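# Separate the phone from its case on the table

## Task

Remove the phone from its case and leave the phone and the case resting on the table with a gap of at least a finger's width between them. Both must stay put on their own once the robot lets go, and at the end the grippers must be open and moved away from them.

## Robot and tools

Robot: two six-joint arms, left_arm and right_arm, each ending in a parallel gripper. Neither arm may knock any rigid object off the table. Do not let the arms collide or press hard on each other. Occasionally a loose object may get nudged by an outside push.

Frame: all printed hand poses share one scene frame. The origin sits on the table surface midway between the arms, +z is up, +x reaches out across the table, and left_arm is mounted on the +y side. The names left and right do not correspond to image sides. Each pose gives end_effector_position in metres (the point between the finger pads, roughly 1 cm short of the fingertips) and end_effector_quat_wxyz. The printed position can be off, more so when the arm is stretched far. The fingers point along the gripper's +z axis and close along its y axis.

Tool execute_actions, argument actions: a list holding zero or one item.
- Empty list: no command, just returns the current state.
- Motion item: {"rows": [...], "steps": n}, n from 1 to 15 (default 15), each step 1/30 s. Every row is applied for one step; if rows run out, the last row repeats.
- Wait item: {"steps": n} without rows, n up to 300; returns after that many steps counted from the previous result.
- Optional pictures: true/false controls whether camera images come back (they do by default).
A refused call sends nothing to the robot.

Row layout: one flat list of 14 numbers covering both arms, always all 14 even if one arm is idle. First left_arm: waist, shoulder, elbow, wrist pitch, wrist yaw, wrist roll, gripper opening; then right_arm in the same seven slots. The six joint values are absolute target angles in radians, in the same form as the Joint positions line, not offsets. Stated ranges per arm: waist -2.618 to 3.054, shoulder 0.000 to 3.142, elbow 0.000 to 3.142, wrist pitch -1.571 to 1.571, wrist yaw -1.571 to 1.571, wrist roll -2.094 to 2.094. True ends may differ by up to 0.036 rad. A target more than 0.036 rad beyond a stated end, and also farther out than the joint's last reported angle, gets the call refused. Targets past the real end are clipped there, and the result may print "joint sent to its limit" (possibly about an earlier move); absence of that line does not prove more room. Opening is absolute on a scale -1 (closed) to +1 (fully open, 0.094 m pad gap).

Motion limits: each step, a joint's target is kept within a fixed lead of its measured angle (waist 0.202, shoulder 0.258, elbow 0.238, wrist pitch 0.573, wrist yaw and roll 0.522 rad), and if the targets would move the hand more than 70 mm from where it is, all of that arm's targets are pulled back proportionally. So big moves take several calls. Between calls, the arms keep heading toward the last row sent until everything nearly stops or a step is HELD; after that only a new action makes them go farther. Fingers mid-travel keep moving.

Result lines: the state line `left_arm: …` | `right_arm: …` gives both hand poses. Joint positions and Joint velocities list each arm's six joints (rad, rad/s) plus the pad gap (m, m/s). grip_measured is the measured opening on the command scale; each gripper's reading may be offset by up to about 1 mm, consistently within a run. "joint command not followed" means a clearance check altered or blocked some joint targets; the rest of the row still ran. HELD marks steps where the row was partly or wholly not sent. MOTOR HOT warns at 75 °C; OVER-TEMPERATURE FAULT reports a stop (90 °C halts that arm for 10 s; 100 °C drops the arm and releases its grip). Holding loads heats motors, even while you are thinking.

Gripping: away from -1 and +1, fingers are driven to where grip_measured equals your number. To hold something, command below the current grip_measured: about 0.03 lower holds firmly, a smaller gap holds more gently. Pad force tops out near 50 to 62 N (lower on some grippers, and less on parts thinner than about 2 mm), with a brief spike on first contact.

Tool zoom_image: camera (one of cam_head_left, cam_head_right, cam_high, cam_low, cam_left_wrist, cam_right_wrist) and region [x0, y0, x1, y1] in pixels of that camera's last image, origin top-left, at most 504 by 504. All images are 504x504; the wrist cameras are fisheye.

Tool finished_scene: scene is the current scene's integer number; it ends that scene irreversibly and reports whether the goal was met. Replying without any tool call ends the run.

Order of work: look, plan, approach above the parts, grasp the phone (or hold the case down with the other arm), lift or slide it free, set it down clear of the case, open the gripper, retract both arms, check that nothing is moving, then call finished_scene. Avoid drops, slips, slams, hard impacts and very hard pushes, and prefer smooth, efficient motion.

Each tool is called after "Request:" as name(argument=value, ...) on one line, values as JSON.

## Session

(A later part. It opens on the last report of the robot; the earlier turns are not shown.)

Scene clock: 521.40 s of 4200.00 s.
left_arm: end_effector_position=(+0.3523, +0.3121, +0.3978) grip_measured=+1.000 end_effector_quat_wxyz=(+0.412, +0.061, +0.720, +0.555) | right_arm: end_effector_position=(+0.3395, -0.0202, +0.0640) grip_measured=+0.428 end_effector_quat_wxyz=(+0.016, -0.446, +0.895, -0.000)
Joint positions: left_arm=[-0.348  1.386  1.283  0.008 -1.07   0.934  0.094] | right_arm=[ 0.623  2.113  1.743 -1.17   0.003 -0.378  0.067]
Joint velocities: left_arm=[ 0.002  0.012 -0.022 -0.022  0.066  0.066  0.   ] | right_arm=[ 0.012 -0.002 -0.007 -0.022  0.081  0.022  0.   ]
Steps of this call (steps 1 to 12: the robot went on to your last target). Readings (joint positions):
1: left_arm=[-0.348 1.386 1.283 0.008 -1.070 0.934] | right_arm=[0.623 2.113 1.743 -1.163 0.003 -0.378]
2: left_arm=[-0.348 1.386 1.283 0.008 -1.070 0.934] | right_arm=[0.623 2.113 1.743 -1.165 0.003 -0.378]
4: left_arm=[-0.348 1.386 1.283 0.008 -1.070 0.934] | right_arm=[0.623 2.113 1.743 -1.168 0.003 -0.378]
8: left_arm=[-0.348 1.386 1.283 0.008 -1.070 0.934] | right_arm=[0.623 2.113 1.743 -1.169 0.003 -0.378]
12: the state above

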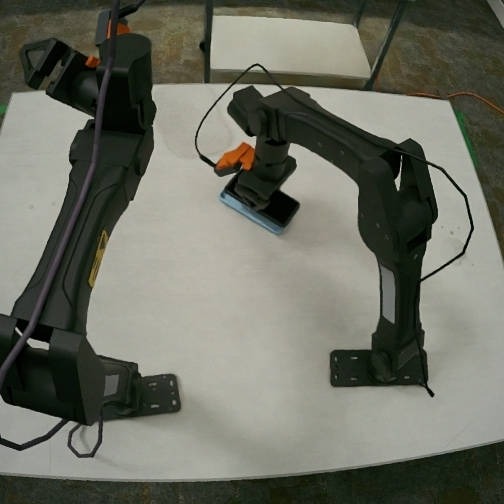

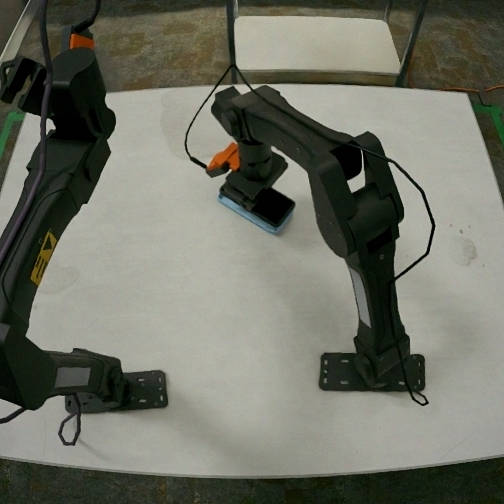

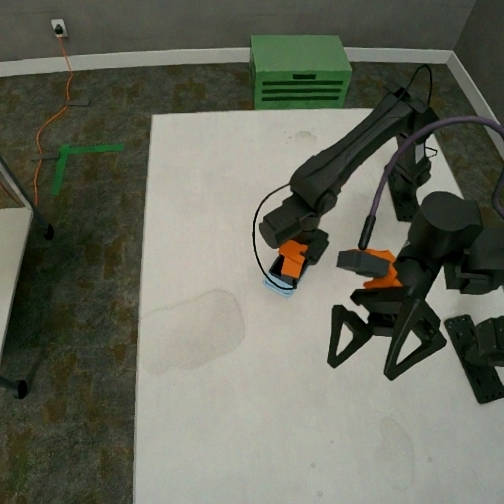

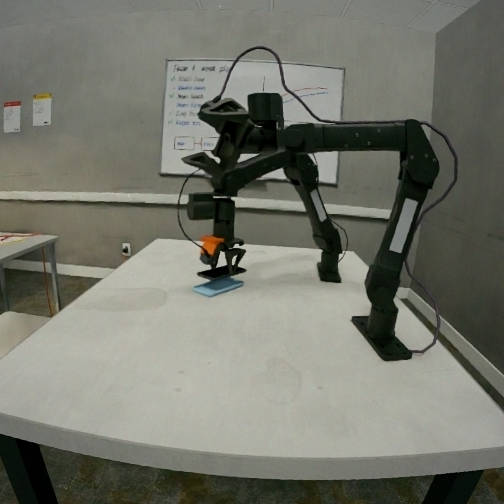

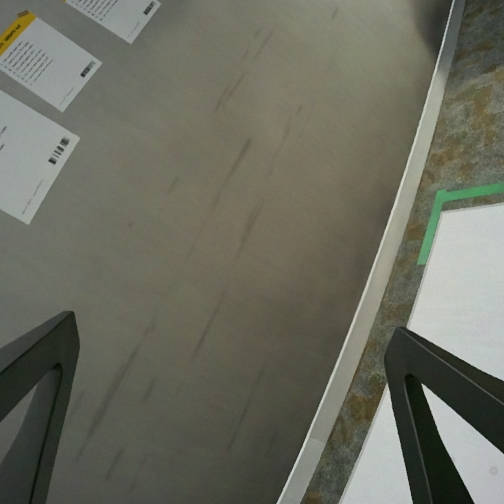

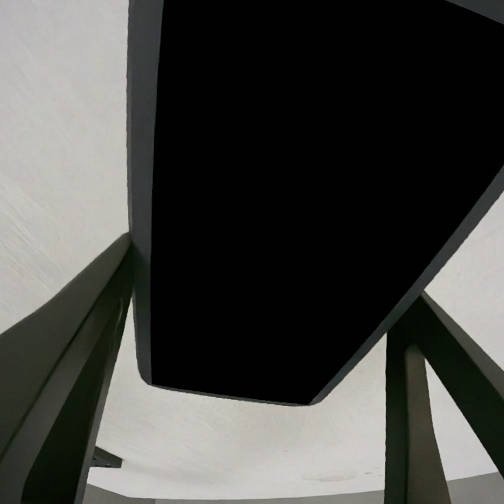

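Request:
execute_actions(actions=[{"rows": [[-0.348, 1.386, 1.283, 0.008, -1.07, 0.933, 1.0, 0.60, 2.09, 1.732, -1.18, 0.0, -0.378, 0.385], [-0.348, 1.386, 1.283, 0.008, -1.07, 0.933, 1.0, 0.57, 2.09, 1.732, -1.18, 0.0, -0.378, 0.385], [-0.348, 1.386, 1.283, 0.008, -1.07, 0.933, 1.0, 0.535, 2.09, 1.732, -1.18, 0.0, -0.378, 0.385], [-0.348, 1.386, 1.283, 0.008, -1.07, 0.933, 1.0, 0.495, 2.09, 1.732, -1.18, 0.0, -0.378, 0.385], [-0.348, 1.386, 1.283, 0.008, -1.07, 0.933, 1.0, 0.455, 2.09, 1.732, -1.18, 0.0, -0.378, 0.385], [-0.348, 1.386, 1.283, 0.008, -1.07, 0.933, 1.0, 0.415, 2.09, 1.732, -1.18, 0.0, -0.378, 0.385], [-0.348, 1.386, 1.283, 0.008, -1.07, 0.933, 1.0, 0.375, 2.09, 1.732, -1.18, 0.0, -0.378, 0.385], [-0.348, 1.386, 1.283, 0.008, -1.07, 0.933, 1.0, 0.335, 2.09, 1.732, -1.18, 0.0, -0.378, 0.385], [-0.348, 1.386, 1.283, 0.008, -1.07, 0.933, 1.0, 0.295, 2.09, 1.732, -1.18, 0.0, -0.378, 0.385], [-0.348, 1.386, 1.283, 0.008, -1.07, 0.933, 1.0, 0.255, 2.09, 1.732, -1.18, 0.0, -0.378, 0.385], [-0.348, 1.386, 1.283, 0.008, -1.07, 0.933, 1.0, 0.215, 2.09, 1.732, -1.18, 0.0, -0.378, 0.385], [-0.348, 1.386, 1.283, 0.008, -1.07, 0.933, 1.0, 0.175, 2.09, 1.732, -1.18, 0.0, -0.378, 0.385], [-0.348, 1.386, 1.283, 0.008, -1.07, 0.933, 1.0, 0.14, 2.09, 1.732, -1.18, 0.0, -0.378, 0.385], [-0.348, 1.386, 1.283, 0.008, -1.07, 0.933, 1.0, 0.115, 2.09, 1.732, -1.18, 0.0, -0.378, 0.385], [-0.348, 1.386, 1.283, 0.008, -1.07, 0.933, 1.0, 0.10, 2.09, 1.732, -1.18, 0.0, -0.378, 0.385]], "steps": 15}], pictures=false)

Request:
execute_actions(actions=[{"rows": [[-0.348, 1.386, 1.283, 0.008, -1.07, 0.933, 1.0, 0.10, 2.10, 1.732, -1.17, 0.0, -0.378, 0.385], [-0.348, 1.386, 1.283, 0.008, -1.07, 0.933, 1.0, 0.10, 2.11, 1.732, -1.16, 0.0, -0.378, 0.385], [-0.348, 1.386, 1.283, 0.008, -1.07, 0.933, 1.0, 0.10, 2.12, 1.732, -1.15, 0.0, -0.378, 0.385], [-0.348, 1.386, 1.283, 0.008, -1.07, 0.933, 1.0, 0.10, 2.13, 1.732, -1.14, 0.0, -0.378, 0.385], [-0.348, 1.386, 1.283, 0.008, -1.07, 0.933, 1.0, 0.10, 2.14, 1.732, -1.13, 0.0, -0.378, 0.385], [-0.348, 1.386, 1.283, 0.008, -1.07, 0.933, 1.0, 0.10, 2.15, 1.732, -1.12, 0.0, -0.378, 0.385], [-0.348, 1.386, 1.283, 0.008, -1.07, 0.933, 1.0, 0.10, 2.16, 1.732, -1.11, 0.0, -0.378, 0.385], [-0.348, 1.386, 1.283, 0.008, -1.07, 0.933, 1.0, 0.10, 2.17, 1.732, -1.10, 0.0, -0.378, 0.385], [-0.348, 1.386, 1.283, 0.008, -1.07, 0.933, 1.0, 0.10, 2.18, 1.732, -1.09, 0.0, -0.378, 0.385], [-0.348, 1.386, 1.283, 0.008, -1.07, 0.933, 1.0, 0.10, 2.19, 1.732, -1.085, 0.0, -0.378, 0.385], [-0.348, 1.386, 1.283, 0.008, -1.07, 0.933, 1.0, 0.10, 2.195, 1.732, -1.08, 0.0, -0.378, 0.385]], "steps": 15}], pictures=false)

Request:
execute_actions(actions=[{"steps": 15}])

Scene clock: 563.40 s of 4200.00 s.
left_arm: end_effector_position=(+0.3523, +0.3121, +0.3978) grip_measured=+1.000 end_effector_quat_wxyz=(+0.412, +0.061, +0.720, +0.555) | right_arm: end_effector_position=(+0.3998, -0.2174, +0.0640) grip_measured=+0.428 end_effector_quat_wxyz=(+0.015, -0.210, +0.978, -0.006)
Joint positions: left_arm=[-0.348  1.386  1.283  0.008 -1.07   0.934  0.094] | right_arm=[ 0.121  2.113  1.743 -1.169  0.006 -0.378  0.067]
Joint velocities: left_arm=[ 0.007  0.017  0.022 -0.037 -0.007 -0.022  0.   ] | right_arm=[-0.945  0.007  0.017 -0.007  0.212 -0.007 -0.001]
Steps of this call (steps 1 to 15: the robot went on to your last target; steps 16 to 100: nothing new was sent; then 38.17 s passed at rest; steps 101 to 115: all 15 steps of this action). Readings (joint positions):
101: left_arm=[-0.348 1.386 1.283 0.008 -1.070 0.934] | right_arm=[0.622 2.113 1.743 -1.171 0.003 -0.378]
102: left_arm=[-0.348 1.386 1.283 0.008 -1.070 0.934] | right_arm=[0.618 2.113 1.743 -1.171 0.001 -0.378]
104: left_arm=[-0.348 1.386 1.283 0.008 -1.070 0.934] | right_arm=[0.590 2.113 1.743 -1.171 -0.007 -0.378]
108: left_arm=[-0.348 1.386 1.283 0.008 -1.070 0.934] | right_arm=[0.443 2.113 1.743 -1.171 -0.016 -0.378]
115: the state above

Scene clock: 563.90 s of 4200.00 s.
left_arm: end_effector_position=(+0.3523, +0.3121, +0.3978) grip_measured=+1.000 end_effector_quat_wxyz=(+0.412, +0.061, +0.720, +0.555) | right_arm: end_effector_position=(+0.4098, -0.2263, +0.0241) grip_measured=+0.428 end_effector_quat_wxyz=(-0.000, -0.200, +0.980, -0.004)
Joint positions: left_arm=[-0.348  1.386  1.283  0.008 -1.07   0.934  0.094] | right_arm=[ 0.1    2.213  1.743 -1.1    0.008 -0.378  0.067]
Joint velocities: left_arm=[-0.007 -0.002 -0.012 -0.051 -0.037  0.022  0.   ] | right_arm=[-0.007  0.081 -0.002  0.125  0.066  0.066  0.   ]
Steps of this call (steps 1 to 15: all 15 steps of this action). Readings (joint positions):
1: left_arm=[-0.348 1.386 1.283 0.008 -1.070 0.934] | right_arm=[0.093 2.113 1.743 -1.169 0.012 -0.378]
2: left_arm=[-0.348 1.386 1.283 0.008 -1.070 0.934] | right_arm=[0.074 2.113 1.743 -1.169 0.018 -0.378]
4: left_arm=[-0.348 1.386 1.283 0.008 -1.070 0.934] | right_arm=[0.063 2.115 1.743 -1.166 0.025 -0.378]
8: left_arm=[-0.348 1.386 1.283 0.008 -1.070 0.934] | right_arm=[0.085 2.143 1.743 -1.142 0.018 -0.378]
15: the state above

Scene clock: 564.40 s of 4200.00 s.
left_arm: end_effector_position=(+0.3523, +0.3121, +0.3978) grip_measured=+1.000 end_effector_quat_wxyz=(+0.412, +0.061, +0.720, +0.555) | right_arm: end_effector_position=(+0.4123, -0.2262, +0.0234) grip_measured=+0.428 end_effector_quat_wxyz=(+0.004, -0.200, +0.980, -0.005)
Joint positions: left_arm=[-0.348  1.386  1.283  0.008 -1.07   0.934  0.094] | right_arm=[ 0.1    2.215  1.743 -1.089  0.008 -0.378  0.067]
Joint velocities: left_arm=[-0.007 -0.002 -0.007 -0.066  0.037 -0.037  0.   ] | right_arm=[-0.012  0.017 -0.002  0.037 -0.037  0.037 -0.   ]
Steps of this call (steps 1 to 15: the robot went on to your last target). Readings (joint positions):
1: left_arm=[-0.348 1.386 1.283 0.008 -1.070 0.934] | right_arm=[0.100 2.215 1.743 -1.098 0.008 -0.378]
2: left_arm=[-0.348 1.386 1.283 0.008 -1.070 0.934] | right_arm=[0.100 2.215 1.743 -1.097 0.008 -0.378]
4: left_arm=[-0.348 1.386 1.283 0.008 -1.070 0.934] | right_arm=[0.100 2.215 1.743 -1.093 0.008 -0.378]
8: left_arm=[-0.348 1.386 1.283 0.008 -1.070 0.934] | right_arm=[0.100 2.215 1.743 -1.091 0.008 -0.378]
15: the state above

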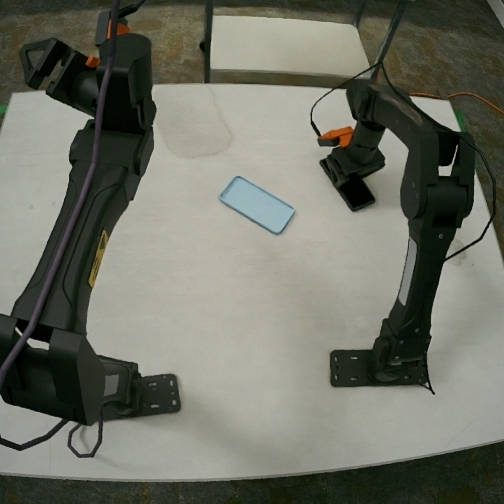

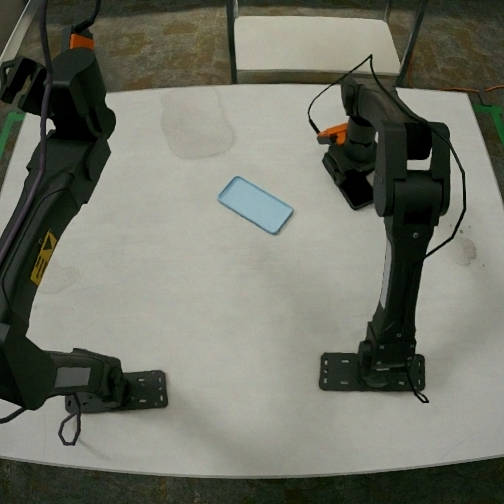

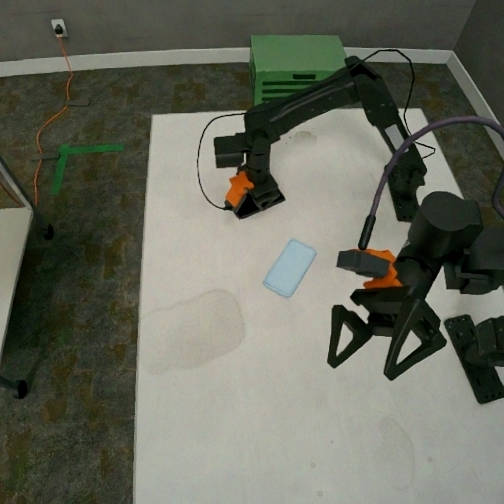

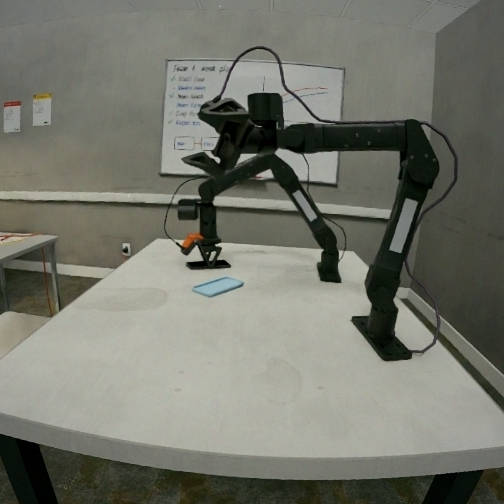

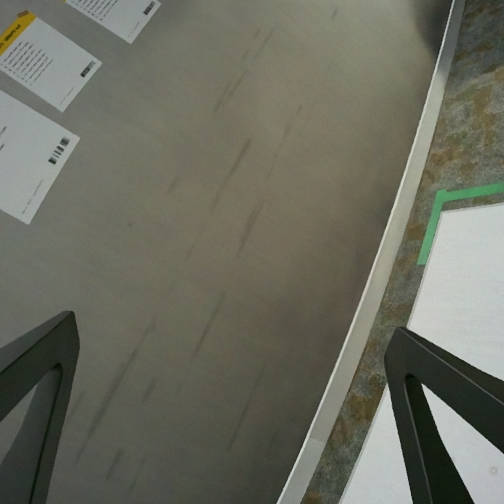

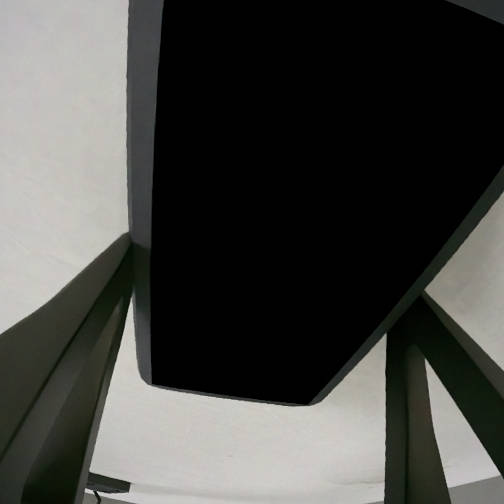

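Request:
execute_actions(actions=[{"rows": [[-0.348, 1.386, 1.283, 0.008, -1.07, 0.933, 1.0, 0.10, 2.219, 1.732, -1.08, 0.0, -0.378, 0.385]], "steps": 12}], pictures=false)

Request:
execute_actions(actions=[{"rows": [[-0.348, 1.386, 1.283, 0.008, -1.07, 0.933, 1.0, 0.10, 2.219, 1.732, -1.08, 0.0, -0.378, 1.0]], "steps": 15}], pictures=false)

Request:
execute_actions(actions=[{"rows": [[-0.348, 1.386, 1.283, 0.008, -1.07, 0.933, 1.0, 0.10, 1.95, 1.732, -1.2, 0.0, -0.378, 1.0]], "steps": 15}], pictures=false)

Request:
execute_actions(actions=[{"steps": 15}])

Scene clock: 577.20 s of 4200.00 s.
left_arm: end_effector_position=(+0.3523, +0.3121, +0.3978) grip_measured=+1.000 end_effector_quat_wxyz=(+0.412, +0.061, +0.720, +0.555) | right_arm: end_effector_position=(+0.4124, -0.2262, +0.0234) grip_measured=+0.428 end_effector_quat_wxyz=(+0.004, -0.200, +0.980, -0.005)
Joint positions: left_arm=[-0.348  1.386  1.283  0.008 -1.07   0.934  0.094] | right_arm=[ 0.1    2.215  1.743 -1.089  0.008 -0.378  0.067]
Joint velocities: left_arm=[-0.002 -0.017  0.002  0.022 -0.022  0.022  0.   ] | right_arm=[ 0.007  0.002 -0.022 -0.022  0.007  0.051  0.   ]
Steps of this call (steps 1 to 15: the robot went on to your last target; steps 16 to 100: nothing new was sent; then 9.07 s passed at rest; steps 101 to 112: all 12 steps of this action). Readings (joint positions):
101: left_arm=[-0.348 1.386 1.283 0.008 -1.070 0.934] | right_arm=[0.100 2.215 1.743 -1.089 0.008 -0.378]
102: left_arm=[-0.348 1.386 1.283 0.008 -1.070 0.934] | right_arm=[0.100 2.215 1.743 -1.089 0.008 -0.378]
104: left_arm=[-0.348 1.386 1.283 0.008 -1.070 0.934] | right_arm=[0.100 2.215 1.743 -1.089 0.008 -0.378]
108: left_arm=[-0.348 1.386 1.283 0.008 -1.070 0.934] | right_arm=[0.100 2.215 1.743 -1.089 0.008 -0.378]
112: the state above

Scene clock: 577.70 s of 4200.00 s.
left_arm: end_effector_position=(+0.3523, +0.3121, +0.3978) grip_measured=+1.000 end_effector_quat_wxyz=(+0.412, +0.061, +0.720, +0.555) | right_arm: end_effector_position=(+0.4124, -0.2262, +0.0234) grip_measured=+1.000 end_effector_quat_wxyz=(+0.004, -0.200, +0.980, -0.005)
Joint positions: left_arm=[-0.348  1.386  1.283  0.008 -1.07   0.934  0.094] | right_arm=[ 0.1    2.215  1.743 -1.089  0.008 -0.378  0.094]
Joint velocities: left_arm=[ 0.007 -0.007 -0.022 -0.022  0.051 -0.037  0.   ] | right_arm=[ 0.012 -0.007 -0.002 -0.095 -0.007  0.037  0.   ]
Steps of this call (steps 1 to 15: all 15 steps of this action). Readings (joint positions):
1: left_arm=[-0.348 1.386 1.283 0.008 -1.070 0.934] | right_arm=[0.100 2.215 1.743 -1.089 0.008 -0.378]
2: left_arm=[-0.348 1.386 1.283 0.008 -1.070 0.934] | right_arm=[0.100 2.215 1.743 -1.089 0.008 -0.378]
4: left_arm=[-0.348 1.386 1.283 0.008 -1.070 0.934] | right_arm=[0.100 2.215 1.743 -1.089 0.008 -0.378]
8: left_arm=[-0.348 1.386 1.283 0.008 -1.070 0.934] | right_arm=[0.100 2.215 1.743 -1.089 0.008 -0.378]
15: the state above

Scene clock: 578.20 s of 4200.00 s.
left_arm: end_effector_position=(+0.3523, +0.3121, +0.3978) grip_measured=+1.000 end_effector_quat_wxyz=(+0.412, +0.061, +0.720, +0.555) | right_arm: end_effector_position=(+0.3945, -0.2266, +0.1243) grip_measured=+1.000 end_effector_quat_wxyz=(+0.080, -0.199, +0.977, -0.018)
Joint positions: left_arm=[-0.348  1.386  1.283  0.008 -1.07   0.934  0.094] | right_arm=[ 0.1    1.943  1.722 -1.186  0.008 -0.378  0.094]
Joint velocities: left_arm=[-0.002  0.017  0.002  0.066  0.037  0.022  0.   ] | right_arm=[-0.002  0.159 -0.007 -0.037 -0.066  0.066  0.   ]
Steps of this call (steps 1 to 15: all 15 steps of this action). Readings (joint positions):
1: left_arm=[-0.348 1.386 1.283 0.008 -1.070 0.934] | right_arm=[0.100 2.202 1.739 -1.091 0.008 -0.378]
2: left_arm=[-0.348 1.386 1.283 0.008 -1.070 0.934] | right_arm=[0.100 2.179 1.729 -1.103 0.008 -0.378]
4: left_arm=[-0.348 1.386 1.283 0.008 -1.070 0.934] | right_arm=[0.100 2.108 1.722 -1.136 0.008 -0.378]
8: left_arm=[-0.348 1.386 1.283 0.008 -1.070 0.934] | right_arm=[0.100 1.954 1.722 -1.163 0.008 -0.378]
15: the state above

Scene clock: 578.70 s of 4200.00 s.
left_arm: end_effector_position=(+0.3523, +0.3121, +0.3978) grip_measured=+1.000 end_effector_quat_wxyz=(+0.412, +0.061, +0.720, +0.555) | right_arm: end_effector_position=(+0.3930, -0.2267, +0.1203) grip_measured=+1.000 end_effector_quat_wxyz=(+0.072, -0.199, +0.977, -0.017)
Joint positions: left_arm=[-0.348  1.386  1.283  0.008 -1.07   0.934  0.094] | right_arm=[ 0.1    1.953  1.722 -1.192  0.008 -0.378  0.094]
Joint velocities: left_arm=[ 0.002 -0.012  0.002  0.007 -0.022  0.007  0.   ] | right_arm=[-0.012  0.002 -0.002 -0.022 -0.022  0.095  0.   ]
Steps of this call (steps 1 to 15: the robot went on to your last target). Readings (joint positions):
1: left_arm=[-0.348 1.386 1.283 0.008 -1.070 0.934] | right_arm=[0.100 1.948 1.722 -1.188 0.008 -0.378]
2: left_arm=[-0.348 1.386 1.283 0.008 -1.070 0.934] | right_arm=[0.100 1.951 1.722 -1.189 0.008 -0.378]
4: left_arm=[-0.348 1.386 1.283 0.008 -1.070 0.934] | right_arm=[0.100 1.953 1.722 -1.190 0.008 -0.378]
8: left_arm=[-0.348 1.386 1.283 0.008 -1.070 0.934] | right_arm=[0.100 1.953 1.722 -1.192 0.008 -0.378]
15: the state above
All arms were judged still, so your last target was given up. Only a new action makes them travel on or press farther. Fingers that are still opening or closing keep moving.

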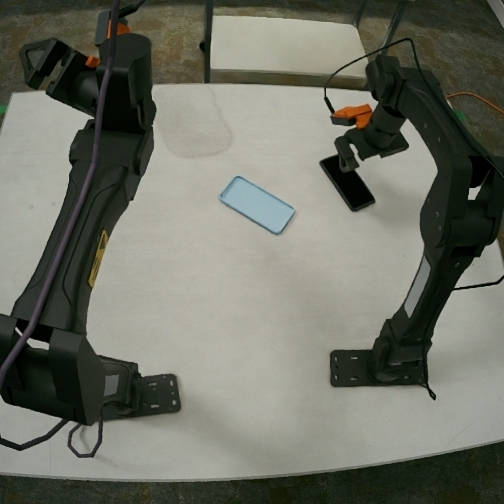

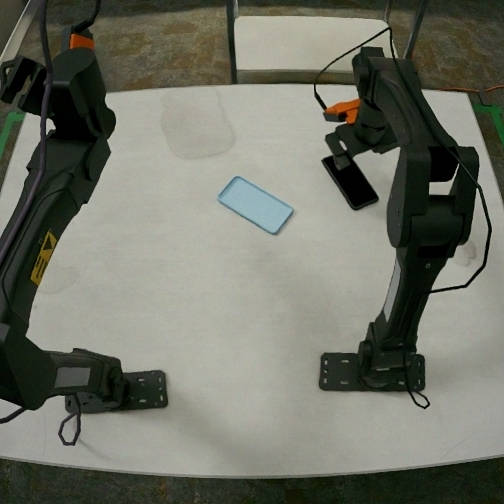

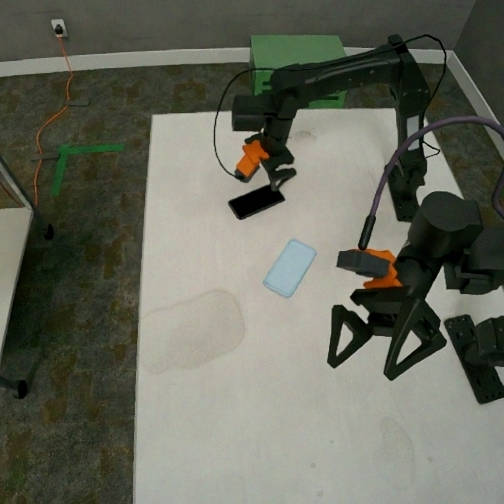

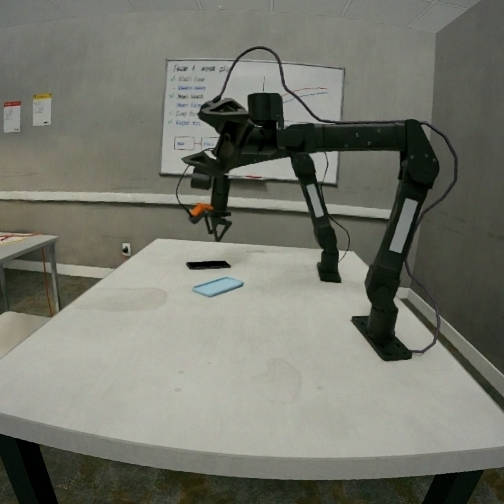

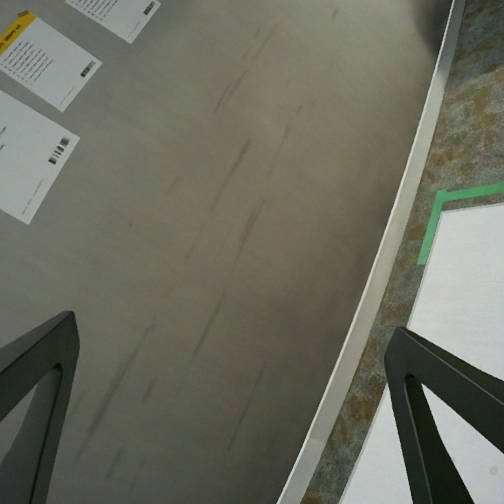

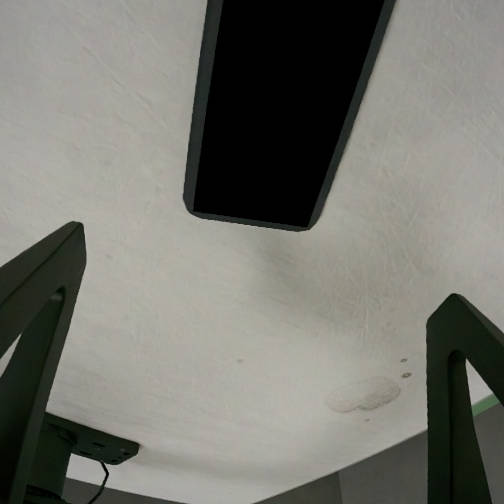

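Request:
finished_scene(scene=1)

The scene is finished: the task was done.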